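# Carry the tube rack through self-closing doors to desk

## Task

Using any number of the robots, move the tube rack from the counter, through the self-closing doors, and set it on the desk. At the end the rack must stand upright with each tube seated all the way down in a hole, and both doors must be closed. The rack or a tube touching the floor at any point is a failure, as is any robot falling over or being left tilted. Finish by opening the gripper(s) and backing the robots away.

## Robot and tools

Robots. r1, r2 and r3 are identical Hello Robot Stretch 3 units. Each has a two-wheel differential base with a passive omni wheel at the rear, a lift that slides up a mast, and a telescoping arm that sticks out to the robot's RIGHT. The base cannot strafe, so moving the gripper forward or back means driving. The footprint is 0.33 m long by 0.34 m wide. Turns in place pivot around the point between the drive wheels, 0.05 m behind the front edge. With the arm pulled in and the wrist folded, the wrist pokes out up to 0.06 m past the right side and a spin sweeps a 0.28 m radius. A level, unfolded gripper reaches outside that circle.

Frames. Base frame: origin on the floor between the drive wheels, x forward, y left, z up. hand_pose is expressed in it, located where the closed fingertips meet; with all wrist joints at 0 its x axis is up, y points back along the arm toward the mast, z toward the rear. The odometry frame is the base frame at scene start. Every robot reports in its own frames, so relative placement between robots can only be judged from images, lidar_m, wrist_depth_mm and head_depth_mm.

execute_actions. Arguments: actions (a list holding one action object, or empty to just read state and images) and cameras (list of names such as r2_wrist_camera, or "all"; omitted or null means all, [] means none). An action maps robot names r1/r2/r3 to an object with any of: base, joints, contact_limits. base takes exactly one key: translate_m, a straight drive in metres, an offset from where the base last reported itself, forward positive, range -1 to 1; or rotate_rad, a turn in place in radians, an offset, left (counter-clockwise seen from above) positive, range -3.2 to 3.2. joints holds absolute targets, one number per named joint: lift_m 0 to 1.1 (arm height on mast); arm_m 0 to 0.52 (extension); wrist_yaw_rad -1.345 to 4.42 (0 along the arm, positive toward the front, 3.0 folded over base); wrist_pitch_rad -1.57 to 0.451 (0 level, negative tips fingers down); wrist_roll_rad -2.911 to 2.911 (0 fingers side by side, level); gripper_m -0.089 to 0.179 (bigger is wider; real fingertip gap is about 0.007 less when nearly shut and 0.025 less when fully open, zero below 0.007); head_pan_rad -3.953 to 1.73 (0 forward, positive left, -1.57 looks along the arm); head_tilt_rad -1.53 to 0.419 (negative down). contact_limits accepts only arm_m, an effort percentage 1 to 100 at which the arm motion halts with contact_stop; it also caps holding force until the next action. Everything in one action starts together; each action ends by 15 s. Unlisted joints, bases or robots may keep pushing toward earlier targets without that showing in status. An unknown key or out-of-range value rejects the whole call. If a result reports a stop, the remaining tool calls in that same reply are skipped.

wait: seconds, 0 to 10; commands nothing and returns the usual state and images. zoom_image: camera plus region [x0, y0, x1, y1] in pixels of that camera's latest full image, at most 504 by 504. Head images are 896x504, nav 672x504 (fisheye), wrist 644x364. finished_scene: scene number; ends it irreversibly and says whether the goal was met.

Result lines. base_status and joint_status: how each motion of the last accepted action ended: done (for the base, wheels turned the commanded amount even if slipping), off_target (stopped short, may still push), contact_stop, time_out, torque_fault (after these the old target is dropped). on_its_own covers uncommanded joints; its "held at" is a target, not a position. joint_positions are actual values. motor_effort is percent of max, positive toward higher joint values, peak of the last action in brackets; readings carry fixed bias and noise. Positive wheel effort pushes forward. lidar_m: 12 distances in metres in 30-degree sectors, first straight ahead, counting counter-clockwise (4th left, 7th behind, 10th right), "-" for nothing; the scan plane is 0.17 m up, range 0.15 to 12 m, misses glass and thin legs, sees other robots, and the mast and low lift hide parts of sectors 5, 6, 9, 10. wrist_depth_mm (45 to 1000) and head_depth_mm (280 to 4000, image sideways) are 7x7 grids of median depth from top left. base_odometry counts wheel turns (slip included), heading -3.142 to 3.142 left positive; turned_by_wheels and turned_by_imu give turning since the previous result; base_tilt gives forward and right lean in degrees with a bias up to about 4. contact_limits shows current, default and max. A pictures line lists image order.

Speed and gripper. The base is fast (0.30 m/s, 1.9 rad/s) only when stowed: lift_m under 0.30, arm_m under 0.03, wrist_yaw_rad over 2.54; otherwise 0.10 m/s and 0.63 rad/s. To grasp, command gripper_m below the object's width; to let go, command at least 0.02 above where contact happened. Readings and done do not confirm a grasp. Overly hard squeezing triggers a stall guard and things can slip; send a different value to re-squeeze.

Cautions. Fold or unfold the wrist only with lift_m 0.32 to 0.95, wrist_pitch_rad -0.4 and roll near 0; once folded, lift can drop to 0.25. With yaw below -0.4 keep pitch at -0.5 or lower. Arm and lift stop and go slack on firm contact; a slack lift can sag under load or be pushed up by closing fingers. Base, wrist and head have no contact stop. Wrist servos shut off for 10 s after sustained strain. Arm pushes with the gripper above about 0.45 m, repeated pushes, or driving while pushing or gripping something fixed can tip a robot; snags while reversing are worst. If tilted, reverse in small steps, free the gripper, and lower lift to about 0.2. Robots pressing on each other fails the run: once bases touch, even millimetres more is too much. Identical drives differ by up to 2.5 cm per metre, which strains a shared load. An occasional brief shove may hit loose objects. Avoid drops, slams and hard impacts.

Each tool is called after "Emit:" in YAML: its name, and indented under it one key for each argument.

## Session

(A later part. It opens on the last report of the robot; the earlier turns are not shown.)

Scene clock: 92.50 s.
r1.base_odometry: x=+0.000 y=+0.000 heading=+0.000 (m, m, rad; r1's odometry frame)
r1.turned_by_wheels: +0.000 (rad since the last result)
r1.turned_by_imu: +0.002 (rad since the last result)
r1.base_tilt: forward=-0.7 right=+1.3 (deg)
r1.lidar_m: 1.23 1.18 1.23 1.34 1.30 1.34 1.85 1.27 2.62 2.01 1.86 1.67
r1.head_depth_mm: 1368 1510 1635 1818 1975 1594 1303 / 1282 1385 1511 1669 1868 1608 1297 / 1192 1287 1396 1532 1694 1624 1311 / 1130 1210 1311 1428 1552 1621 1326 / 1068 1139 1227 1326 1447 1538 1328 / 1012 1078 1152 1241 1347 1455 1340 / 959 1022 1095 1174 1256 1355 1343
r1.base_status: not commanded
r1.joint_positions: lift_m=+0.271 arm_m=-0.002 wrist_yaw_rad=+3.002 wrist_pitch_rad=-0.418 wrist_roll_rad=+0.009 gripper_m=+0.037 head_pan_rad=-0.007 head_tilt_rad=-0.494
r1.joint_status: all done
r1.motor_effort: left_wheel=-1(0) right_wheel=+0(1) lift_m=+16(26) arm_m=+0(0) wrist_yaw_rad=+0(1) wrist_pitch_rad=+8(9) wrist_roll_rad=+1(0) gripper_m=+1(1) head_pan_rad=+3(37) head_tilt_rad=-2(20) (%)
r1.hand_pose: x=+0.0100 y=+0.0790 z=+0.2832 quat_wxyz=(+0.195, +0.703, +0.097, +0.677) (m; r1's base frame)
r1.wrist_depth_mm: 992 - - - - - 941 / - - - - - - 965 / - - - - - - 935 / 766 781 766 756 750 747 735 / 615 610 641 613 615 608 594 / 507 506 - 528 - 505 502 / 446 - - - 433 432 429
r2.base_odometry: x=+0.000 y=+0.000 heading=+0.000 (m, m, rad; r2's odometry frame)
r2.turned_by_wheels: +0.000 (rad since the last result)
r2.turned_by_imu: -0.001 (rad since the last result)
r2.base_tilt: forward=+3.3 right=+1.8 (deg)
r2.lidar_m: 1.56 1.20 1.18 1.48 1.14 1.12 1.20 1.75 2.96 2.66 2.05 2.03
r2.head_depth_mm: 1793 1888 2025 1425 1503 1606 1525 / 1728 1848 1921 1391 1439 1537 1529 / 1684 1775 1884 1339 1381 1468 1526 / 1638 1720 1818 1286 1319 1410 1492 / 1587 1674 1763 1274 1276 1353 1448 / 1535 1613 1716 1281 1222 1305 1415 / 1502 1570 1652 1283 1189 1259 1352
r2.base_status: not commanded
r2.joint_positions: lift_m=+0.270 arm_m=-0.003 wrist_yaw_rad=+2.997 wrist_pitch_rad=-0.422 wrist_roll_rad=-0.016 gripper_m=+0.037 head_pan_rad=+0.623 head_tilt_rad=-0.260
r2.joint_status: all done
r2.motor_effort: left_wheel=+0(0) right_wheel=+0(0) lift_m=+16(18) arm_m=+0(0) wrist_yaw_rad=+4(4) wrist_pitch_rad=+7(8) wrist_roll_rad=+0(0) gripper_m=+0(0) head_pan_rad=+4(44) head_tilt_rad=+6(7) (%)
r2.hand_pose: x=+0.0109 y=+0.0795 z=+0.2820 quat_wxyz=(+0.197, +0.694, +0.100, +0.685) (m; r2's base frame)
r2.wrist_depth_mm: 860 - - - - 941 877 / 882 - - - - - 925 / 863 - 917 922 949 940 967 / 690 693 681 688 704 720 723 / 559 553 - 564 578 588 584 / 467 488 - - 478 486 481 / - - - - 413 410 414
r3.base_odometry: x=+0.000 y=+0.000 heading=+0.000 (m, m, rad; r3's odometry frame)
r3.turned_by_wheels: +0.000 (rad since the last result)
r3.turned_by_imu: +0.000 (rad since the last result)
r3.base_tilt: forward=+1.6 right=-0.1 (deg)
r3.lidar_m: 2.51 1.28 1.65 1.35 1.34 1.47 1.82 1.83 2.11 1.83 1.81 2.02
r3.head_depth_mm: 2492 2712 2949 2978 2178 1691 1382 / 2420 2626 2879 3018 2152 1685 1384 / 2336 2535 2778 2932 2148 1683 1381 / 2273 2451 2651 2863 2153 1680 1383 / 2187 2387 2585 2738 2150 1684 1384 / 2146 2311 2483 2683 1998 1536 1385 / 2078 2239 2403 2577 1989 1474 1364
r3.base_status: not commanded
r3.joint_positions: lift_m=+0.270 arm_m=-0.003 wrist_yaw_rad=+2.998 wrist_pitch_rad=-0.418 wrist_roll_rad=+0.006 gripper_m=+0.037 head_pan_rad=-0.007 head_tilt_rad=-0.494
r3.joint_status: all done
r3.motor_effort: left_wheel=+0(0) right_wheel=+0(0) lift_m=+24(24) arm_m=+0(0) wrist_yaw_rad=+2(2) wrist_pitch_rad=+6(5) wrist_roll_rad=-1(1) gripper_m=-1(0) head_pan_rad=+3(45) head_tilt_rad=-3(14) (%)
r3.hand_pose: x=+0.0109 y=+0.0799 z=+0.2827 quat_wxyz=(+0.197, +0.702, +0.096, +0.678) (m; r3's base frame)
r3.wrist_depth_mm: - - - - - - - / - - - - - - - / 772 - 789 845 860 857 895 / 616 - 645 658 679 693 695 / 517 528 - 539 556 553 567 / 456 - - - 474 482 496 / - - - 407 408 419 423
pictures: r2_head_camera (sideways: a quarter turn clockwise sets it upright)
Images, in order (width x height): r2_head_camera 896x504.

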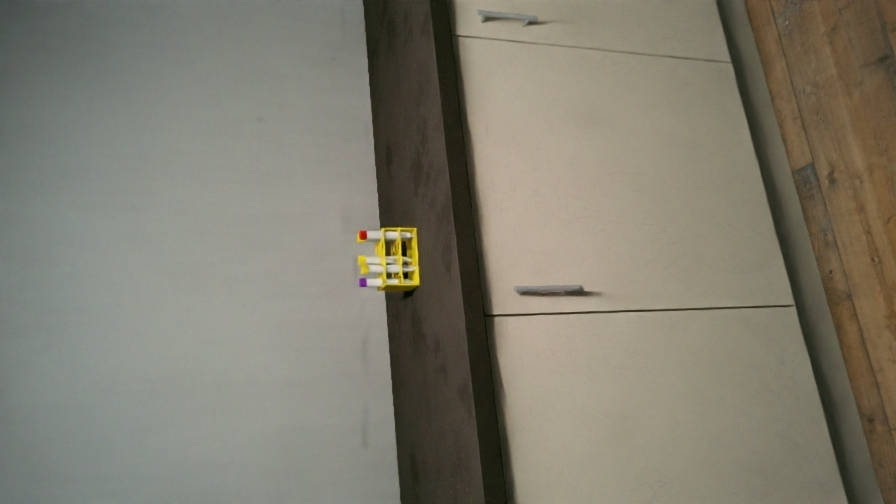

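Emit:
execute_actions:
  actions:
    - {"r1": {"base": {"rotate_rad": -1.878}}, "r2": {"base": {"rotate_rad": 0.428}, "joints": {"head_pan_rad": 0.0, "head_tilt_rad": -0.5}}, "r3": {"base": {"rotate_rad": -1.10}}}
  cameras: ["r3_nav_camera"]

Emit:
execute_actions:
  actions:
    - {"r2": {"base": {"translate_m": 0.906}}, "r3": {"base": {"translate_m": 1.0}}}
  cameras: ["r3_nav_camera", "r3_head_camera", "r2_nav_camera"]

Scene clock: 143.17 s.
r1.base_odometry: x=+0.000 y=+0.000 heading=-1.878 (m, m, rad; r1's odometry frame)
r1.turned_by_wheels: -1.878 (rad since the last result)
r1.turned_by_imu: -1.920 (rad since the last result)
r1.base_tilt: forward=-0.8 right=+1.2 (deg)
r1.lidar_m: 2.31 1.86 1.86 1.41 1.19 1.18 1.33 1.30 1.29 1.45 2.39 1.16
r1.head_depth_mm: 3129 3420 3589 3007 2095 1600 1296 / 3055 3312 3698 3041 2085 1619 1312 / 2643 2861 3164 3076 2141 1626 1317 / 2363 2532 2700 2824 2147 1631 1326 / 2111 2241 2381 2572 2167 1638 1325 / 1914 2078 2216 2366 2163 1664 1333 / 1815 1923 2026 2137 2178 1668 1341
r1.base_status: done
r1.joint_positions: lift_m=+0.271 arm_m=-0.002 wrist_yaw_rad=+3.002 wrist_pitch_rad=-0.418 wrist_roll_rad=+0.009 gripper_m=+0.037 head_pan_rad=-0.007 head_tilt_rad=-0.494
r1.joint_status: not commanded
r1.motor_effort: left_wheel=+3(10) right_wheel=-4(11) lift_m=+16(16) arm_m=+0(0) wrist_yaw_rad=-2(1) wrist_pitch_rad=+9(9) wrist_roll_rad=+0(0) gripper_m=+1(1) head_pan_rad=+3(3) head_tilt_rad=-3(3) (%)
r1.hand_pose: x=+0.0101 y=+0.0789 z=+0.2832 quat_wxyz=(+0.195, +0.703, +0.097, +0.677) (m; r1's base frame)
r1.wrist_depth_mm: 960 - - - - - - / - - - - - - - / 963 - - - - - 973 / 760 765 764 764 754 763 740 / 612 611 641 607 613 608 591 / 511 511 - 525 - 500 502 / 446 - - - 426 438 431
r2.base_odometry: x=+0.000 y=+0.000 heading=+0.428 (m, m, rad; r2's odometry frame)
r2.turned_by_wheels: +0.428 (rad since the last result)
r2.turned_by_imu: +0.426 (rad since the last result)
r2.base_tilt: forward=+3.1 right=+1.7 (deg)
r2.lidar_m: 1.23 1.18 1.21 1.17 1.13 1.16 1.57 2.95 2.93 2.11 2.02 1.72
r2.head_depth_mm: 2067 2123 1660 1910 1871 1513 1271 / 1930 1899 1538 1746 1868 1516 1272 / 1815 1907 1449 1613 1791 1529 1279 / 1738 1806 1358 1501 1717 1522 1280 / 1645 1737 1295 1398 1561 1525 1283 / 1588 1617 1228 1322 1477 1525 1278 / 1508 1603 1167 1242 1376 1491 1288
r2.base_status: done
r2.joint_positions: lift_m=+0.270 arm_m=-0.003 wrist_yaw_rad=+2.998 wrist_pitch_rad=-0.422 wrist_roll_rad=-0.016 gripper_m=+0.037 head_pan_rad=+0.007 head_tilt_rad=-0.494
r2.joint_status: all done
r2.motor_effort: left_wheel=-1(6) right_wheel=+2(7) lift_m=+16(15) arm_m=+0(0) wrist_yaw_rad=+4(4) wrist_pitch_rad=+7(7) wrist_roll_rad=+0(0) gripper_m=+0(0) head_pan_rad=-3(39) head_tilt_rad=-2(15) (%)
r2.hand_pose: x=+0.0109 y=+0.0795 z=+0.2820 quat_wxyz=(+0.197, +0.694, +0.100, +0.685) (m; r2's base frame)
r2.wrist_depth_mm: 777 - - - - - 848 / 825 - - - - - 893 / 829 - 947 927 958 946 896 / 664 682 688 712 713 724 729 / 558 558 - 558 580 583 586 / 467 490 - - 485 485 485 / - - - - 414 413 417
r3.base_odometry: x=+0.000 y=+0.000 heading=-1.100 (m, m, rad; r3's odometry frame)
r3.turned_by_wheels: -1.100 (rad since the last result)
r3.turned_by_imu: -1.116 (rad since the last result)
r3.base_tilt: forward=+1.6 right=-0.1 (deg)
r3.lidar_m: 1.81 2.02 2.52 1.27 1.71 1.35 1.34 1.44 2.15 1.82 2.10 1.84
r3.head_depth_mm: 1497 1628 1761 1907 2047 1684 1383 / 1571 1684 1811 1972 2066 1690 1384 / 1625 1753 1892 2092 2147 1684 1386 / 1646 1788 1939 2114 2153 1680 1385 / 1687 1802 1979 2169 2153 1689 1373 / 1712 1841 2011 2205 2140 1686 1386 / 1693 1824 1962 2148 2142 1678 1379
r3.base_status: done
r3.joint_positions: lift_m=+0.270 arm_m=-0.003 wrist_yaw_rad=+2.998 wrist_pitch_rad=-0.418 wrist_roll_rad=+0.006 gripper_m=+0.037 head_pan_rad=-0.007 head_tilt_rad=-0.494
r3.joint_status: not commanded
r3.motor_effort: left_wheel=+3(14) right_wheel=-3(7) lift_m=+23(23) arm_m=+0(0) wrist_yaw_rad=+2(1) wrist_pitch_rad=+6(6) wrist_roll_rad=+0(0) gripper_m=+0(0) head_pan_rad=+4(2) head_tilt_rad=-2(3) (%)
r3.hand_pose: x=+0.0109 y=+0.0799 z=+0.2828 quat_wxyz=(+0.197, +0.702, +0.096, +0.678) (m; r3's base frame)
r3.wrist_depth_mm: - - - - - - - / - - - - - - - / 759 - 807 834 859 875 901 / 616 - 638 646 684 683 684 / 513 520 - 546 566 561 581 / 463 - - - 483 478 488 / - - - 411 408 418 422
pictures: r3_nav_camera (sideways: a quarter turn counterclockwise sets it upright)
Images, in order (width x height): r3_nav_camera 672x504.

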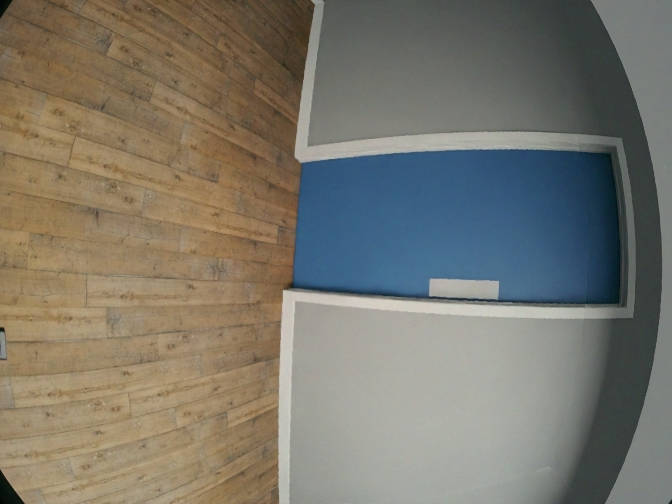

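Scene clock: 148.27 s.
r1.base_odometry: x=+0.000 y=+0.000 heading=-1.878 (m, m, rad; r1's odometry frame)
r1.turned_by_wheels: +0.000 (rad since the last result)
r1.turned_by_imu: +0.001 (rad since the last result)
r1.base_tilt: forward=-0.7 right=+1.3 (deg)
r1.lidar_m: 1.41 1.87 1.86 1.41 1.19 1.18 1.33 1.29 1.29 1.46 2.39 3.15
r1.head_depth_mm: 3139 3377 3602 2973 2061 1605 1300 / 3007 3329 3626 2998 2102 1614 1310 / 2668 2899 3101 3015 1784 1628 1308 / 2312 2384 2675 2637 1786 1621 1323 / 2101 2281 2391 2574 2178 1652 1336 / 1935 2094 2216 2346 2189 1651 1337 / 1825 1944 2047 2165 2166 1663 1353
r1.base_status: not commanded
r1.joint_positions: lift_m=+0.271 arm_m=-0.002 wrist_yaw_rad=+3.002 wrist_pitch_rad=-0.418 wrist_roll_rad=+0.009 gripper_m=+0.037 head_pan_rad=-0.007 head_tilt_rad=-0.494
r1.joint_status: not commanded
r1.motor_effort: left_wheel=+3(2) right_wheel=-4(5) lift_m=+16(16) arm_m=+0(0) wrist_yaw_rad=+0(2) wrist_pitch_rad=+9(9) wrist_roll_rad=+0(0) gripper_m=+1(1) head_pan_rad=+3(3) head_tilt_rad=-3(3) (%)
r1.hand_pose: x=+0.0101 y=+0.0789 z=+0.2832 quat_wxyz=(+0.195, +0.703, +0.097, +0.677) (m; r1's base frame)
r1.wrist_depth_mm: 924 - - - - - - / - - - - - - - / 974 - - - - 1000 994 / 768 764 781 764 751 759 745 / 624 602 641 605 618 601 598 / 516 508 - 527 - 501 499 / 449 - - - 425 431 427
r2.base_odometry: x=+0.824 y=+0.376 heading=+0.428 (m, m, rad; r2's odometry frame)
r2.turned_by_wheels: +0.000 (rad since the last result)
r2.turned_by_imu: +0.005 (rad since the last result)
r2.base_tilt: forward=+3.1 right=+1.7 (deg)
r2.lidar_m: 0.42 0.40 0.42 0.56 1.60 1.65 2.23 3.74 2.23 1.62 1.56 0.58
r2.head_depth_mm: 1143 1275 1060 734 694 845 1057 / 1086 1187 1058 734 624 752 917 / 1029 1130 1061 736 584 682 807 / 980 1069 1070 739 566 621 722 / 930 1013 1048 739 564 569 655 / 888 957 1004 741 569 500 599 / 849 914 968 745 570 481 553
r2.base_status: done
r2.joint_positions: lift_m=+0.270 arm_m=-0.003 wrist_yaw_rad=+2.998 wrist_pitch_rad=-0.422 wrist_roll_rad=-0.016 gripper_m=+0.037 head_pan_rad=+0.007 head_tilt_rad=-0.495
r2.joint_status: not commanded
r2.motor_effort: left_wheel=-1(5) right_wheel=+2(7) lift_m=+15(16) arm_m=+0(0) wrist_yaw_rad=+2(3) wrist_pitch_rad=+7(7) wrist_roll_rad=+0(0) gripper_m=+1(0) head_pan_rad=-3(2) head_tilt_rad=-2(2) (%)
r2.hand_pose: x=+0.0108 y=+0.0796 z=+0.2821 quat_wxyz=(+0.197, +0.694, +0.100, +0.685) (m; r2's base frame)
r2.wrist_depth_mm: - - - 569 451 361 301 / - - - 624 475 375 320 / 892 - 905 774 503 400 331 / 682 695 699 678 615 429 348 / 558 558 - 579 576 512 389 / 469 485 - - 478 485 430 / - - - - 414 415 424
r3.base_odometry: x=+0.454 y=-0.891 heading=-1.100 (m, m, rad; r3's odometry frame)
r3.turned_by_wheels: +0.000 (rad since the last result)
r3.turned_by_imu: +0.003 (rad since the last result)
r3.base_tilt: forward=+1.6 right=+0.0 (deg)
r3.lidar_m: 0.91 0.98 1.34 2.38 2.57 2.36 2.33 2.52 2.26 1.96 1.05 0.83
r3.head_depth_mm: 720 775 834 896 945 1020 1121 / 733 786 851 931 1022 1140 1262 / 744 803 869 950 1052 1164 1290 / 755 813 886 968 1072 1197 1316 / 769 828 901 989 1094 1232 1341 / 780 845 921 1010 1123 1259 1354 / 794 861 941 1031 1154 1295 1379
r3.base_status: done
r3.joint_positions: lift_m=+0.270 arm_m=-0.003 wrist_yaw_rad=+2.998 wrist_pitch_rad=-0.418 wrist_roll_rad=+0.006 gripper_m=+0.037 head_pan_rad=-0.007 head_tilt_rad=-0.495
r3.joint_status: not commanded
r3.motor_effort: left_wheel=+3(14) right_wheel=-3(5) lift_m=+23(23) arm_m=+0(0) wrist_yaw_rad=+1(1) wrist_pitch_rad=+6(6) wrist_roll_rad=-1(0) gripper_m=-1(1) head_pan_rad=+3(5) head_tilt_rad=-2(2) (%)
r3.hand_pose: x=+0.0108 y=+0.0800 z=+0.2828 quat_wxyz=(+0.196, +0.702, +0.096, +0.678) (m; r3's base frame)
r3.wrist_depth_mm: - - - - - - 937 / - - - - - - 895 / 759 - 807 817 864 856 891 / 622 - 650 661 671 666 688 / 517 516 - 541 560 564 579 / 457 - - - 472 478 491 / - - - 412 415 413 418
pictures: r2_nav_camera (sideways: a quarter turn counterclockwise sets it upright), r3_head_camera (sideways: a quarter turn clockwise sets it upright), r3_nav_camera (sideways: a quarter turn counterclockwise sets it upright)
Images, in order (width x height): r2_nav_camera 672x504, r3_head_camera 896x504, r3_nav_camera 672x504.

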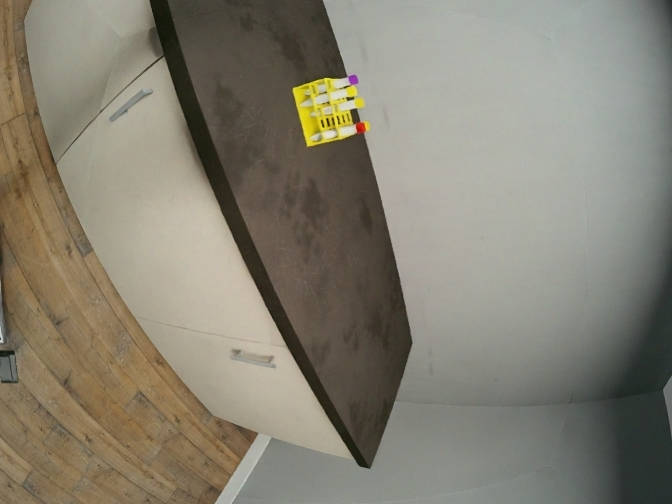

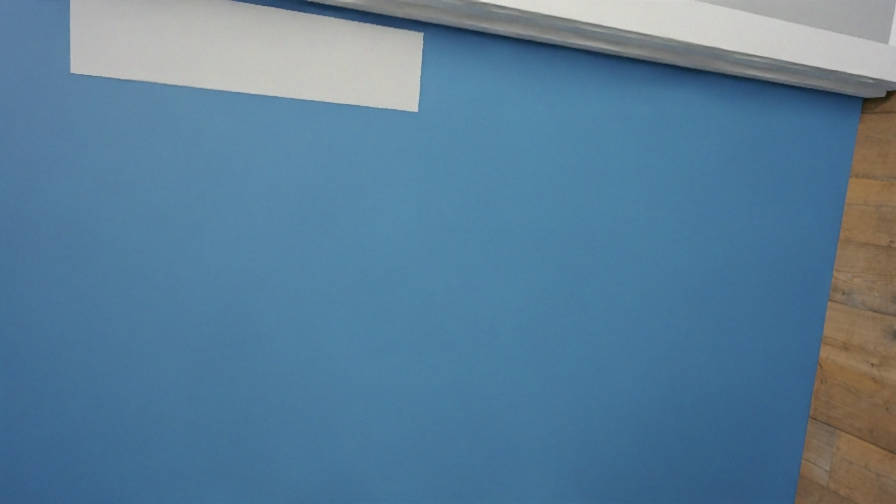

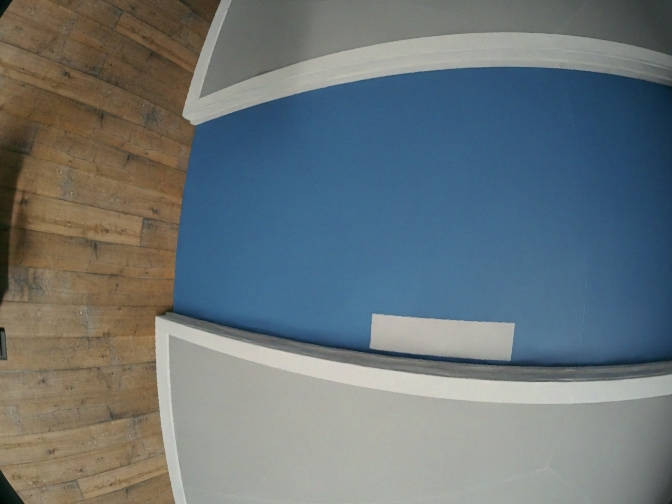

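Emit:
execute_actions:
  actions:
    - {"r2": {"base": {"rotate_rad": 2.094}, "joints": {"lift_m": 0.94, "head_pan_rad": -1.57, "head_tilt_rad": -0.6}}, "r3": {"base": {"rotate_rad": 0.1}}}
  cameras: ["r2_head_camera", "r2_nav_camera"]

Emit:
execute_actions:
  actions:
    - {"r2": {"joints": {"wrist_yaw_rad": 1.57, "gripper_m": 0.179}}, "r3": {"base": {"translate_m": 0.77}}}
  cameras: ["r2_head_camera", "r3_nav_camera"]

Scene clock: 193.70 s.
r1.base_odometry: x=+0.000 y=+0.000 heading=-1.878 (m, m, rad; r1's odometry frame)
r1.turned_by_wheels: +0.000 (rad since the last result)
r1.turned_by_imu: +0.003 (rad since the last result)
r1.base_tilt: forward=-0.7 right=+1.3 (deg)
r1.lidar_m: 1.41 1.87 1.86 1.41 1.18 1.18 1.34 1.29 1.29 1.46 2.38 3.13
r1.head_depth_mm: 3133 3322 3642 3000 2067 1596 1293 / 3038 3324 3678 2993 2096 1606 1307 / 2636 2842 3142 3023 1798 1612 1308 / 2340 2345 2555 2745 1785 1639 1324 / 2106 2250 2412 2604 2138 1649 1326 / 1924 2053 2210 2355 2163 1665 1337 / 1840 1937 2041 2121 2155 1666 1340
r1.base_status: not commanded
r1.joint_positions: lift_m=+0.271 arm_m=-0.002 wrist_yaw_rad=+3.002 wrist_pitch_rad=-0.418 wrist_roll_rad=+0.009 gripper_m=+0.037 head_pan_rad=-0.007 head_tilt_rad=-0.494
r1.joint_status: not commanded
r1.motor_effort: left_wheel=+3(3) right_wheel=-5(5) lift_m=+16(16) arm_m=+0(0) wrist_yaw_rad=-1(2) wrist_pitch_rad=+9(9) wrist_roll_rad=+0(0) gripper_m=+1(1) head_pan_rad=+3(3) head_tilt_rad=-3(3) (%)
r1.hand_pose: x=+0.0101 y=+0.0789 z=+0.2832 quat_wxyz=(+0.195, +0.703, +0.097, +0.677) (m; r1's base frame)
r1.wrist_depth_mm: 968 - - - - - - / - - - - - - - / 966 - - - 985 - 998 / 781 767 760 756 760 761 750 / 610 615 632 607 623 606 603 / 512 514 - 521 - 497 498 / 446 - - - 425 429 430
r2.base_odometry: x=+0.824 y=+0.376 heading=+2.522 (m, m, rad; r2's odometry frame)
r2.turned_by_wheels: +2.094 (rad since the last result)
r2.turned_by_imu: +2.090 (rad since the last result)
r2.base_tilt: forward=+3.2 right=+1.7 (deg)
r2.lidar_m: 1.58 1.64 2.22 3.74 2.26 1.63 1.57 0.59 0.42 0.40 0.41 0.56
r2.head_depth_mm: 859 952 828 627 - - 828 / 859 960 833 627 518 - - / 862 954 766 629 519 - - / 863 961 694 634 518 - - / 860 960 843 633 521 - 849 / 862 960 845 637 522 598 809 / 871 965 850 637 524 623 775
r2.base_status: done
r2.joint_positions: lift_m=+0.940 arm_m=-0.003 wrist_yaw_rad=+2.998 wrist_pitch_rad=-0.421 wrist_roll_rad=-0.016 gripper_m=+0.037 head_pan_rad=-1.563 head_tilt_rad=-0.593
r2.joint_status: all done
r2.motor_effort: left_wheel=-2(7) right_wheel=+2(8) lift_m=+24(26) arm_m=+0(0) wrist_yaw_rad=+3(3) wrist_pitch_rad=+7(7) wrist_roll_rad=+0(0) gripper_m=+0(0) head_pan_rad=-2(44) head_tilt_rad=-2(11) (%)
r2.hand_pose: x=+0.0108 y=+0.0797 z=+0.9517 quat_wxyz=(+0.197, +0.694, +0.100, +0.685) (m; r2's base frame)
r2.wrist_depth_mm: - - - - - - - / - - - - - - - / - - - - - - - / - - - - - - - / - - - - - - - / - - - - - - - / - - - - - - -
r3.base_odometry: x=+0.454 y=-0.891 heading=-1.000 (m, m, rad; r3's odometry frame)
r3.turned_by_wheels: +0.100 (rad since the last result)
r3.turned_by_imu: +0.101 (rad since the last result)
r3.base_tilt: forward=+1.7 right=+0.0 (deg)
r3.lidar_m: 0.90 1.03 1.55 2.38 2.68 2.34 2.33 2.63 2.26 1.79 0.98 0.83
r3.head_depth_mm: 719 772 833 902 986 1081 1178 / 735 791 854 930 1017 1128 1266 / 754 810 879 963 1060 1172 1303 / 773 833 906 991 1093 1226 1330 / 793 859 934 1026 1136 1279 1369 / 816 882 968 1063 1185 1333 1376 / 840 913 998 1106 1233 1386 1381
r3.base_status: done
r3.joint_positions: lift_m=+0.270 arm_m=-0.003 wrist_yaw_rad=+2.998 wrist_pitch_rad=-0.418 wrist_roll_rad=+0.006 gripper_m=+0.037 head_pan_rad=-0.007 head_tilt_rad=-0.495
r3.joint_status: not commanded
r3.motor_effort: left_wheel=-3(9) right_wheel=+2(5) lift_m=+23(23) arm_m=+0(0) wrist_yaw_rad=+1(2) wrist_pitch_rad=+6(6) wrist_roll_rad=-1(1) gripper_m=+0(1) head_pan_rad=+3(4) head_tilt_rad=-2(2) (%)
r3.hand_pose: x=+0.0108 y=+0.0800 z=+0.2828 quat_wxyz=(+0.196, +0.702, +0.096, +0.678) (m; r3's base frame)
r3.wrist_depth_mm: - - - - - - - / - - - - - - - / 751 - 810 823 847 863 889 / 603 - 644 649 673 674 701 / 522 530 - 536 558 570 588 / 458 - - - 476 484 490 / - - - 410 405 417 428
pictures: r2_head_camera (sideways: a quarter turn clockwise sets it upright), r2_nav_camera (sideways: a quarter turn counterclockwise sets it upright)
Images, in order (width x height): r2_head_camera 896x504, r2_nav_camera 672x504.

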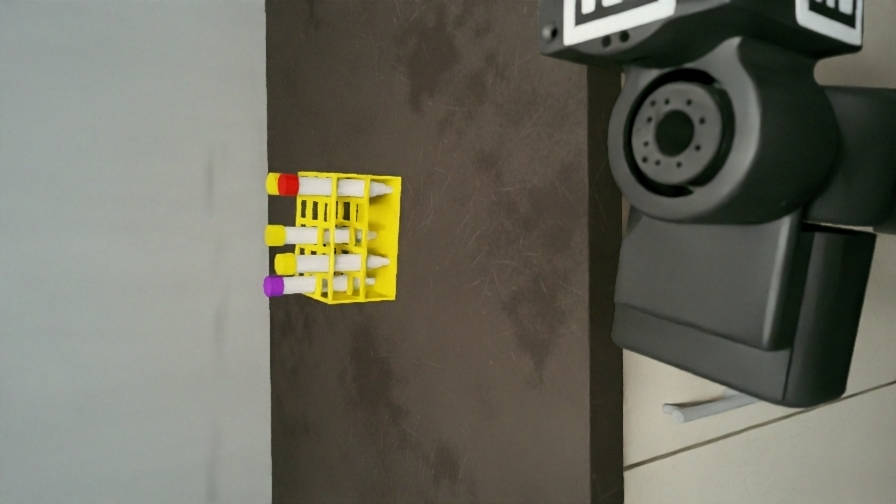

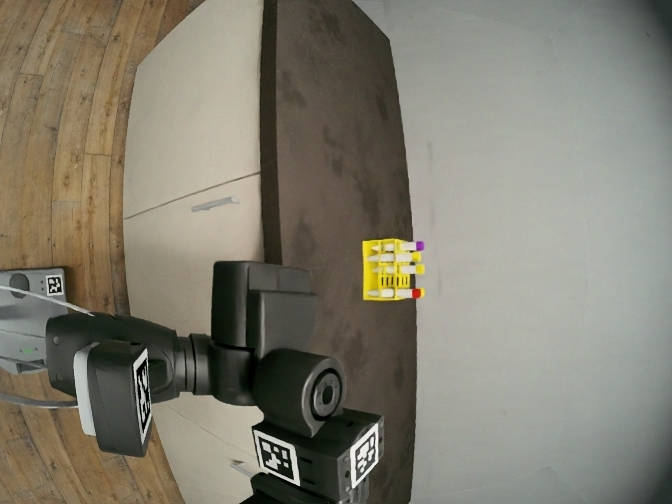

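Scene clock: 198.13 s.
r1.base_odometry: x=+0.000 y=+0.000 heading=-1.878 (m, m, rad; r1's odometry frame)
r1.turned_by_wheels: +0.000 (rad since the last result)
r1.turned_by_imu: +0.001 (rad since the last result)
r1.base_tilt: forward=-0.7 right=+1.4 (deg)
r1.lidar_m: 2.31 1.86 1.86 1.42 1.19 1.18 1.34 1.30 1.30 1.46 2.39 3.14
r1.head_depth_mm: 3156 3375 3604 2962 2064 1613 1300 / 3041 3320 3680 3027 2126 1614 1308 / 2647 2884 3103 3046 2116 1637 1317 / 2346 2505 2692 2808 2168 1633 1320 / 2122 2258 2394 2553 2142 1647 1323 / 1949 2076 2211 2327 2048 1671 1341 / 1843 1925 2016 2066 2103 1672 1337
r1.base_status: not commanded
r1.joint_positions: lift_m=+0.271 arm_m=-0.002 wrist_yaw_rad=+3.002 wrist_pitch_rad=-0.418 wrist_roll_rad=+0.009 gripper_m=+0.037 head_pan_rad=-0.007 head_tilt_rad=-0.494
r1.joint_status: not commanded
r1.motor_effort: left_wheel=+3(3) right_wheel=-4(4) lift_m=+16(16) arm_m=+0(0) wrist_yaw_rad=-2(1) wrist_pitch_rad=+8(9) wrist_roll_rad=+0(0) gripper_m=+1(1) head_pan_rad=+4(3) head_tilt_rad=-2(3) (%)
r1.hand_pose: x=+0.0101 y=+0.0789 z=+0.2832 quat_wxyz=(+0.195, +0.703, +0.097, +0.677) (m; r1's base frame)
r1.wrist_depth_mm: 957 - - - - - - / 999 - - - - - - / 965 - 990 - - 995 - / 762 781 770 752 765 751 766 / 612 620 634 611 613 614 606 / 512 511 - 523 - 503 503 / 451 - - - 432 434 428
r2.base_odometry: x=+0.824 y=+0.376 heading=+2.522 (m, m, rad; r2's odometry frame)
r2.turned_by_wheels: +0.000 (rad since the last result)
r2.turned_by_imu: -0.001 (rad since the last result)
r2.base_tilt: forward=+3.2 right=+1.7 (deg)
r2.lidar_m: 1.59 1.64 2.22 3.73 2.25 1.63 1.56 0.59 0.42 0.40 0.41 0.56
r2.head_depth_mm: 865 952 834 624 - - - / 862 955 834 628 525 - - / 858 956 764 629 527 - - / 866 958 695 633 520 623 - / 868 958 846 633 522 623 - / 869 960 846 636 523 591 - / 866 961 847 638 524 591 -
r2.base_status: not commanded
r2.joint_positions: lift_m=+0.940 arm_m=-0.003 wrist_yaw_rad=+1.573 wrist_pitch_rad=-0.421 wrist_roll_rad=-0.016 gripper_m=+0.179 head_pan_rad=-1.563 head_tilt_rad=-0.593
r2.joint_status: all done
r2.motor_effort: left_wheel=-1(2) right_wheel=+3(2) lift_m=+24(24) arm_m=+0(0) wrist_yaw_rad=-3(4) wrist_pitch_rad=+7(7) wrist_roll_rad=+0(0) gripper_m=+1(85) head_pan_rad=-3(2) head_tilt_rad=-2(3) (%)
r2.hand_pose: x=+0.2026 y=-0.1417 z=+0.9517 quat_wxyz=(+0.597, +0.591, -0.379, +0.390) (m; r2's base frame)
r2.wrist_depth_mm: - - - - - - 914 / - - - - - 593 593 / - - - - 712 411 408 / - - - - 692 369 301 / - - - - 709 421 260 / - - - - 739 448 239 / - - - - 712 391 258
r3.base_odometry: x=+0.870 y=-1.539 heading=-1.000 (m, m, rad; r3's odometry frame)
r3.turned_by_wheels: +0.000 (rad since the last result)
r3.turned_by_imu: +0.002 (rad since the last result)
r3.base_tilt: forward=+1.7 right=+0.0 (deg)
r3.lidar_m: 0.15 0.17 0.29 1.93 2.07 2.03 3.08 2.85 2.24 0.33 0.18 0.15
r3.head_depth_mm: - - - - - - - / - - - - - - - / - - - - - - - / - - - - - - - / - - - - - - - / - - - - - - - / - - - - - - -
r3.base_status: done
r3.joint_positions: lift_m=+0.270 arm_m=-0.003 wrist_yaw_rad=+2.998 wrist_pitch_rad=-0.418 wrist_roll_rad=+0.006 gripper_m=+0.037 head_pan_rad=-0.007 head_tilt_rad=-0.495
r3.joint_status: not commanded
r3.motor_effort: left_wheel=-3(9) right_wheel=+2(7) lift_m=+23(23) arm_m=+0(0) wrist_yaw_rad=+1(1) wrist_pitch_rad=+6(6) wrist_roll_rad=-1(1) gripper_m=-1(0) head_pan_rad=+3(3) head_tilt_rad=-2(2) (%)
r3.hand_pose: x=+0.0108 y=+0.0800 z=+0.2829 quat_wxyz=(+0.196, +0.702, +0.096, +0.678) (m; r3's base frame)
r3.wrist_depth_mm: - - - - 548 296 192 / - - - - 595 294 190 / 763 - 797 825 603 289 188 / 624 - 651 641 588 280 185 / 515 524 - 526 488 273 182 / 453 - - - 419 268 179 / - - - 407 406 263 178
pictures: r2_head_camera (sideways: a quarter turn clockwise sets it upright), r3_nav_camera (sideways: a quarter turn counterclockwise sets it upright)
Images, in order (width x height): r2_head_camera 896x504, r3_nav_camera 672x504.

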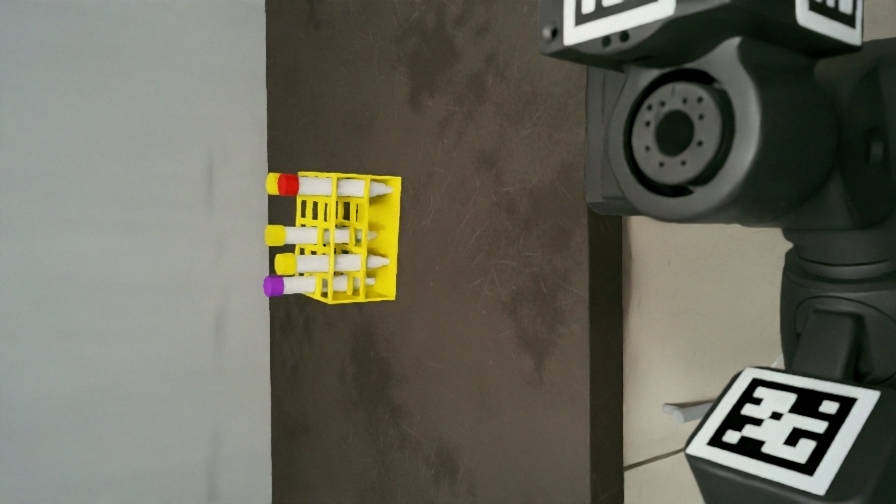

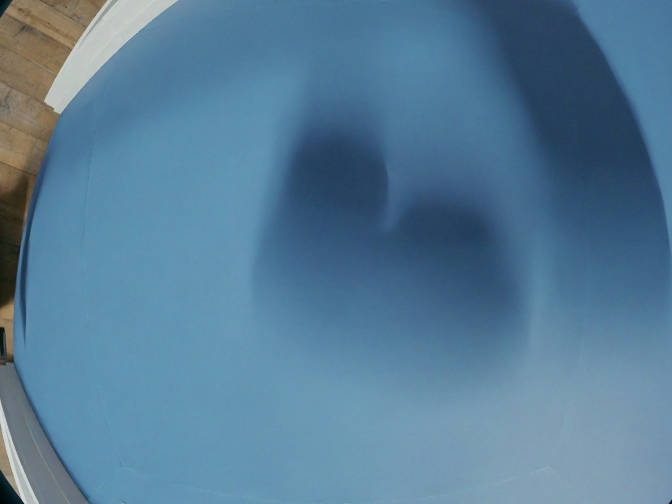

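Emit:
execute_actions:
  actions:
    - {"r1": {"base": {"translate_m": 1.0}}, "r2": {"base": {"translate_m": 0.036}, "joints": {"lift_m": 1.0, "wrist_yaw_rad": 0.0}}, "r3": {"joints": {"lift_m": 0.33, "head_pan_rad": 0.6, "head_tilt_rad": -0.7}}}
  cameras: ["r2_head_camera", "r2_wrist_camera"]

Scene clock: 227.07 s.
r1.base_odometry: x=-0.302 y=-0.953 heading=-1.878 (m, m, rad; r1's odometry frame)
r1.turned_by_wheels: +0.000 (rad since the last result)
r1.turned_by_imu: +0.009 (rad since the last result)
r1.base_tilt: forward=-0.8 right=+1.3 (deg)
r1.lidar_m: 1.40 1.00 1.21 1.34 1.93 1.93 2.18 1.97 1.97 2.22 2.51 2.44
r1.head_depth_mm: 2229 2485 2747 2842 2059 1603 1296 / 1904 2060 2267 2509 2110 1603 1305 / 1667 1798 1941 2131 2114 1606 1315 / 1481 1590 1694 1850 1935 1632 1316 / 1333 1415 1511 1615 1726 1638 1331 / 1209 1271 1359 1440 1524 1601 1263 / 1113 1158 1231 1332 1433 1506 1195
r1.base_status: done
r1.joint_positions: lift_m=+0.271 arm_m=-0.002 wrist_yaw_rad=+3.001 wrist_pitch_rad=-0.417 wrist_roll_rad=+0.009 gripper_m=+0.037 head_pan_rad=-0.007 head_tilt_rad=-0.495
r1.joint_status: not commanded
r1.motor_effort: left_wheel=+2(11) right_wheel=-3(9) lift_m=+16(16) arm_m=+0(0) wrist_yaw_rad=-2(2) wrist_pitch_rad=+8(9) wrist_roll_rad=+0(0) gripper_m=+1(1) head_pan_rad=+3(4) head_tilt_rad=-2(3) (%)
r1.hand_pose: x=+0.0101 y=+0.0790 z=+0.2833 quat_wxyz=(+0.195, +0.703, +0.097, +0.677) (m; r1's base frame)
r1.wrist_depth_mm: - - - - - - 972 / - - - - - - 894 / - - - - 996 - 794 / 782 755 749 767 759 749 749 / 612 605 637 607 616 600 598 / 508 510 - 525 - 503 506 / 448 - - - 426 432 432
r2.base_odometry: x=+0.795 y=+0.397 heading=+2.522 (m, m, rad; r2's odometry frame)
r2.turned_by_wheels: +0.000 (rad since the last result)
r2.turned_by_imu: -0.001 (rad since the last result)
r2.base_tilt: forward=+3.2 right=+1.7 (deg)
r2.lidar_m: 1.55 1.60 2.17 3.73 2.31 1.67 1.60 0.59 0.42 0.40 0.41 0.56
r2.head_depth_mm: 860 949 831 673 - - - / 862 954 833 - - - - / 864 958 710 - - - - / 862 954 732 635 537 621 774 / 865 962 847 657 516 622 772 / 861 962 845 635 523 611 774 / 870 964 853 637 524 621 776
r2.base_status: done
r2.joint_positions: lift_m=+1.000 arm_m=-0.003 wrist_yaw_rad=+0.003 wrist_pitch_rad=-0.420 wrist_roll_rad=-0.016 gripper_m=+0.179 head_pan_rad=-1.563 head_tilt_rad=-0.593
r2.joint_status: all done
r2.motor_effort: left_wheel=-1(3) right_wheel=+3(5) lift_m=+23(23) arm_m=+0(0) wrist_yaw_rad=-3(4) wrist_pitch_rad=+7(7) wrist_roll_rad=+0(0) gripper_m=+1(0) head_pan_rad=-4(2) head_tilt_rad=-1(4) (%)
r2.hand_pose: x=-0.0209 y=-0.3661 z=+1.0119 quat_wxyz=(+0.698, +0.150, -0.685, -0.146) (m; r2's base frame)
r2.wrist_depth_mm: 697 677 678 701 694 687 718 / 694 710 714 443 724 761 757 / 497 514 514 448 528 540 548 / 384 386 391 406 404 406 412 / 313 318 318 319 324 342 329 / - 261 268 267 272 272 276 / 227 234 237 242 247 250 259
r3.base_odometry: x=+0.870 y=-1.539 heading=-1.000 (m, m, rad; r3's odometry frame)
r3.turned_by_wheels: +0.000 (rad since the last result)
r3.turned_by_imu: +0.000 (rad since the last result)
r3.base_tilt: forward=+1.7 right=+0.0 (deg)
r3.lidar_m: 0.15 0.17 0.29 1.93 2.50 1.11 3.09 2.85 2.23 0.33 0.18 0.15
r3.head_depth_mm: - - - - - - - / - - - - - - - / - - - - - - 317 / - - - - - 320 403 / - - - 293 326 414 565 / - - 296 333 425 589 950 / - 295 339 437 612 824 1033
r3.base_status: not commanded
r3.joint_positions: lift_m=+0.330 arm_m=-0.003 wrist_yaw_rad=+2.998 wrist_pitch_rad=-0.417 wrist_roll_rad=+0.006 gripper_m=+0.037 head_pan_rad=+0.593 head_tilt_rad=-0.691
r3.joint_status: all done
r3.motor_effort: left_wheel=-3(3) right_wheel=+2(2) lift_m=+28(30) arm_m=+0(0) wrist_yaw_rad=+1(1) wrist_pitch_rad=+6(6) wrist_roll_rad=+0(0) gripper_m=-1(0) head_pan_rad=+4(41) head_tilt_rad=-4(19) (%)
r3.hand_pose: x=+0.0108 y=+0.0800 z=+0.3427 quat_wxyz=(+0.196, +0.702, +0.096, +0.678) (m; r3's base frame)
r3.wrist_depth_mm: - - - - 549 300 194 / - - - - 590 292 191 / 862 - 900 939 603 286 188 / 693 - 737 752 577 281 185 / 593 598 - 626 479 275 181 / 520 512 - 534 417 269 180 / 462 - - 466 467 264 176
pictures: r2_head_camera (sideways: a quarter turn clockwise sets it upright), r2_wrist_camera
Images, in order (width x height): r2_head_camera 896x504, r2_wrist_camera 644x364.

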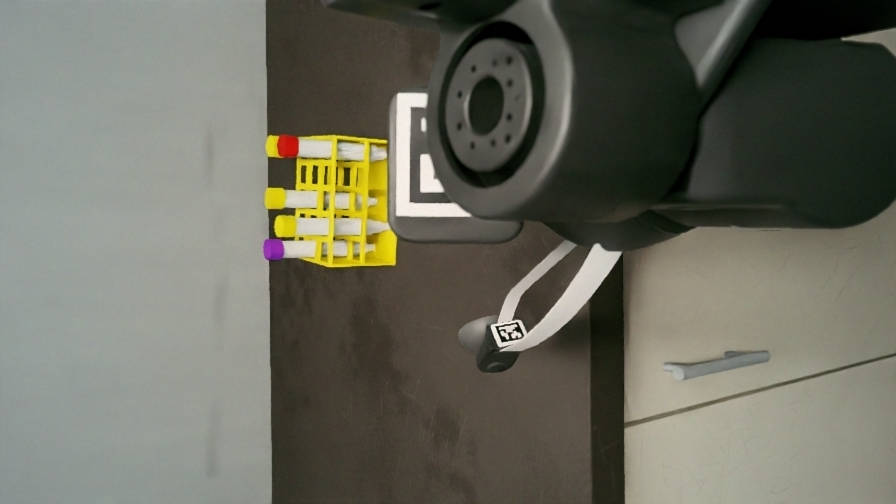

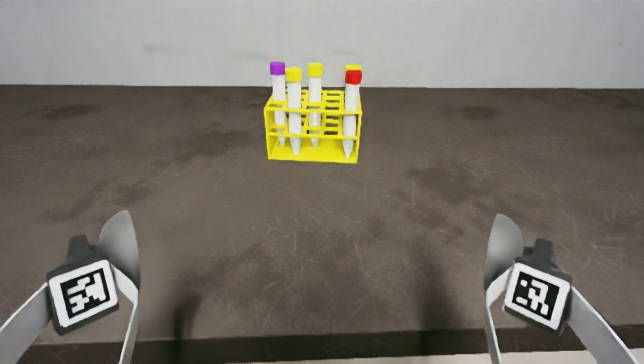

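Emit:
execute_actions:
  actions:
    - {"r1": {"base": {"rotate_rad": 0.85}}, "r2": {"base": {"translate_m": 0.016}, "joints": {"lift_m": 0.94, "wrist_yaw_rad": -0.07, "arm_m": 0.19}}, "r3": {"base": {"translate_m": 0.5}}}
  cameras: ["r2_head_camera", "r2_wrist_camera", "r3_nav_camera", "r1_nav_camera"]

Scene clock: 274.40 s.
r1.base_odometry: x=-0.302 y=-0.953 heading=-1.028 (m, m, rad; r1's odometry frame)
r1.turned_by_wheels: +0.850 (rad since the last result)
r1.turned_by_imu: +0.873 (rad since the last result)
r1.base_tilt: forward=-0.8 right=+1.3 (deg)
r1.lidar_m: 1.12 1.23 1.73 1.92 2.02 2.03 1.97 2.06 2.51 2.44 1.64 1.22
r1.head_depth_mm: 1023 1111 1207 1312 1409 1504 1305 / 1006 1099 1209 1308 1267 1420 1280 / 1013 1088 1175 1307 1412 1472 1311 / 1030 1119 1214 1327 1480 1577 1325 / 1035 1116 1213 1338 1464 1556 1328 / 1027 1088 1170 1258 1378 1507 1332 / 970 1045 1136 1246 1378 1523 1338
r1.base_status: done
r1.joint_positions: lift_m=+0.271 arm_m=-0.002 wrist_yaw_rad=+3.001 wrist_pitch_rad=-0.417 wrist_roll_rad=+0.009 gripper_m=+0.037 head_pan_rad=-0.007 head_tilt_rad=-0.495
r1.joint_status: not commanded
r1.motor_effort: left_wheel=-3(7) right_wheel=+4(13) lift_m=+16(16) arm_m=+0(0) wrist_yaw_rad=-2(0) wrist_pitch_rad=+8(8) wrist_roll_rad=+0(0) gripper_m=+0(1) head_pan_rad=+3(3) head_tilt_rad=-2(2) (%)
r1.hand_pose: x=+0.0101 y=+0.0790 z=+0.2833 quat_wxyz=(+0.195, +0.703, +0.097, +0.677) (m; r1's base frame)
r1.wrist_depth_mm: - - - - - - - / - - - - - - - / - - - - - - - / 768 756 763 750 754 755 753 / 619 616 632 615 618 593 598 / 512 512 - 523 - 504 502 / 451 - - - 428 427 432
r2.base_odometry: x=+0.782 y=+0.406 heading=+2.521 (m, m, rad; r2's odometry frame)
r2.turned_by_wheels: +0.000 (rad since the last result)
r2.turned_by_imu: -0.002 (rad since the last result)
r2.base_tilt: forward=+3.4 right=+1.7 (deg)
r2.lidar_m: 1.53 1.59 2.15 3.73 2.33 1.69 1.62 0.59 0.42 0.40 0.41 0.55
r2.head_depth_mm: 858 952 - 603 516 618 770 / 863 951 - - 513 618 768 / 863 957 925 - 510 618 772 / 861 952 802 621 520 619 767 / 862 964 841 632 522 606 769 / 866 964 843 633 523 621 770 / 868 961 851 636 524 622 772
r2.base_status: done
r2.joint_positions: lift_m=+0.940 arm_m=+0.190 wrist_yaw_rad=-0.068 wrist_pitch_rad=-0.420 wrist_roll_rad=-0.016 gripper_m=+0.179 head_pan_rad=-1.563 head_tilt_rad=-0.593
r2.joint_status: all done
r2.motor_effort: left_wheel=-1(3) right_wheel=+3(6) lift_m=+15(21) arm_m=+4(4) wrist_yaw_rad=-2(3) wrist_pitch_rad=+7(7) wrist_roll_rad=+0(0) gripper_m=+1(0) head_pan_rad=-3(4) head_tilt_rad=-2(1) (%)
r2.hand_pose: x=-0.0368 y=-0.5582 z=+0.9524 quat_wxyz=(+0.692, +0.125, -0.690, -0.170) (m; r2's base frame)
r2.wrist_depth_mm: 485 500 516 526 524 566 585 / 525 524 227 516 534 588 603 / 373 380 243 230 371 393 405 / 285 288 263 262 284 299 301 / 231 231 234 236 238 250 243 / - 192 196 198 197 200 204 / 162 168 168 171 171 171 173
r3.base_odometry: x=+1.140 y=-1.960 heading=-1.000 (m, m, rad; r3's odometry frame)
r3.turned_by_wheels: +0.000 (rad since the last result)
r3.turned_by_imu: -0.199 (rad since the last result)
r3.base_tilt: forward=+1.5 right=+0.0 (deg)
r3.lidar_m: - - 0.15 0.25 2.30 1.21 1.20 2.92 2.28 0.20 0.15 -
r3.head_depth_mm: - - - - - - - / - - - - - - - / - - - - - - - / - - - - - - - / - - - - - - - / - - - - - - - / - - - - - - -
r3.base_status: done
r3.joint_positions: lift_m=+0.330 arm_m=-0.003 wrist_yaw_rad=+3.001 wrist_pitch_rad=-0.416 wrist_roll_rad=+0.006 gripper_m=+0.037 head_pan_rad=+0.584 head_tilt_rad=-0.705
r3.joint_status: not commanded
r3.motor_effort: left_wheel=+12(95) right_wheel=+9(55) lift_m=+26(28) arm_m=+0(1) wrist_yaw_rad=-1(15) wrist_pitch_rad=+5(6) wrist_roll_rad=-1(1) gripper_m=+1(1) head_pan_rad=+9(23) head_tilt_rad=+2(4) (%)
r3.hand_pose: x=+0.0103 y=+0.0804 z=+0.3432 quat_wxyz=(+0.195, +0.702, +0.097, +0.678) (m; r3's base frame)
r3.wrist_depth_mm: - - - 388 141 87 63 / - - - 399 145 88 63 / 885 - 890 424 148 89 64 / 710 - 747 444 150 89 64 / 592 604 - 611 138 90 64 / 521 521 - 500 129 91 65 / 457 - - 307 172 92 65
pictures: r1_nav_camera (sideways: a quarter turn counterclockwise sets it upright), r2_head_camera (sideways: a quarter turn clockwise sets it upright), r2_wrist_camera, r3_nav_camera (sideways: a quarter turn counterclockwise sets it upright)
Images, in order (width x height): r1_nav_camera 672x504, r2_head_camera 896x504, r2_wrist_camera 644x364, r3_nav_camera 672x504.

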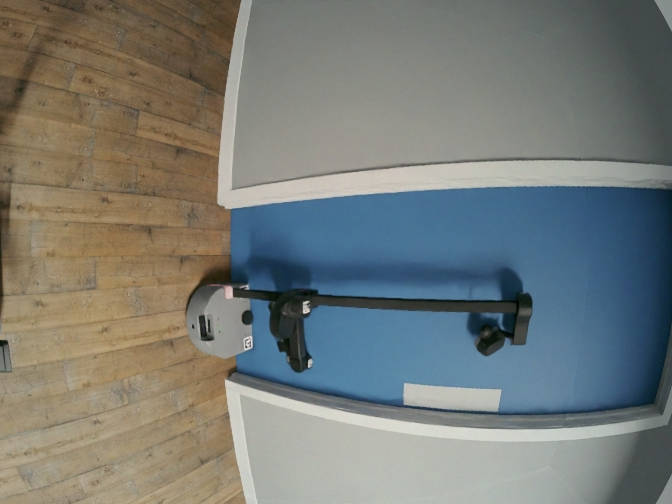

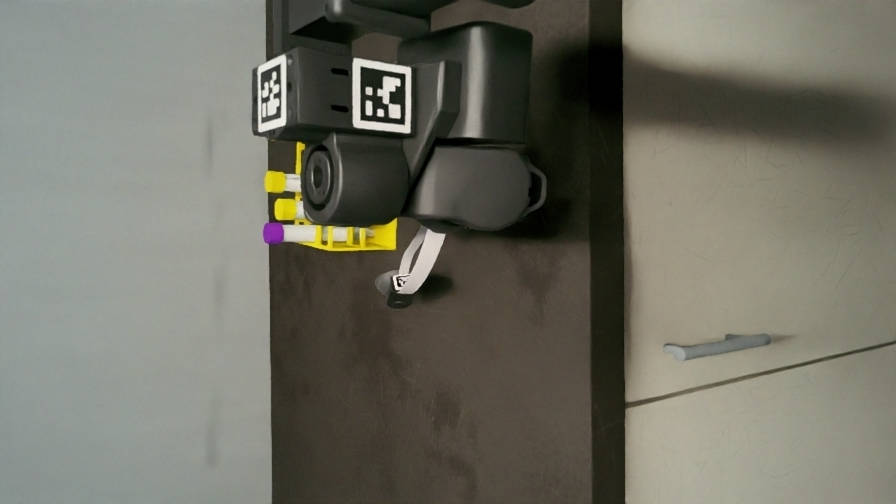

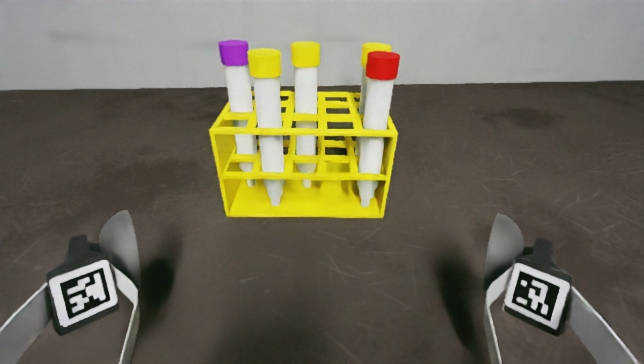

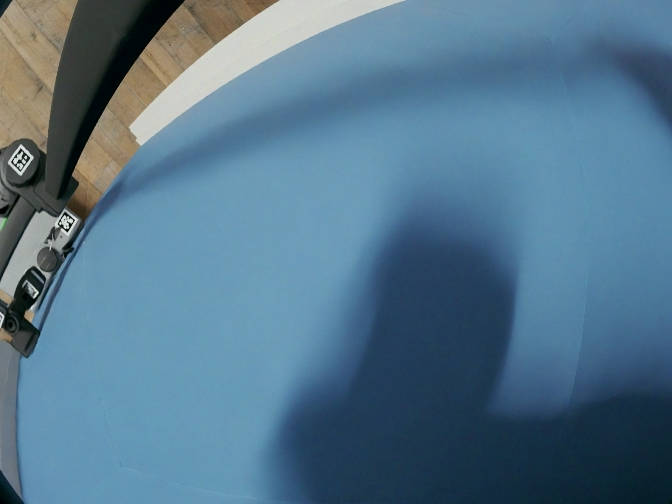

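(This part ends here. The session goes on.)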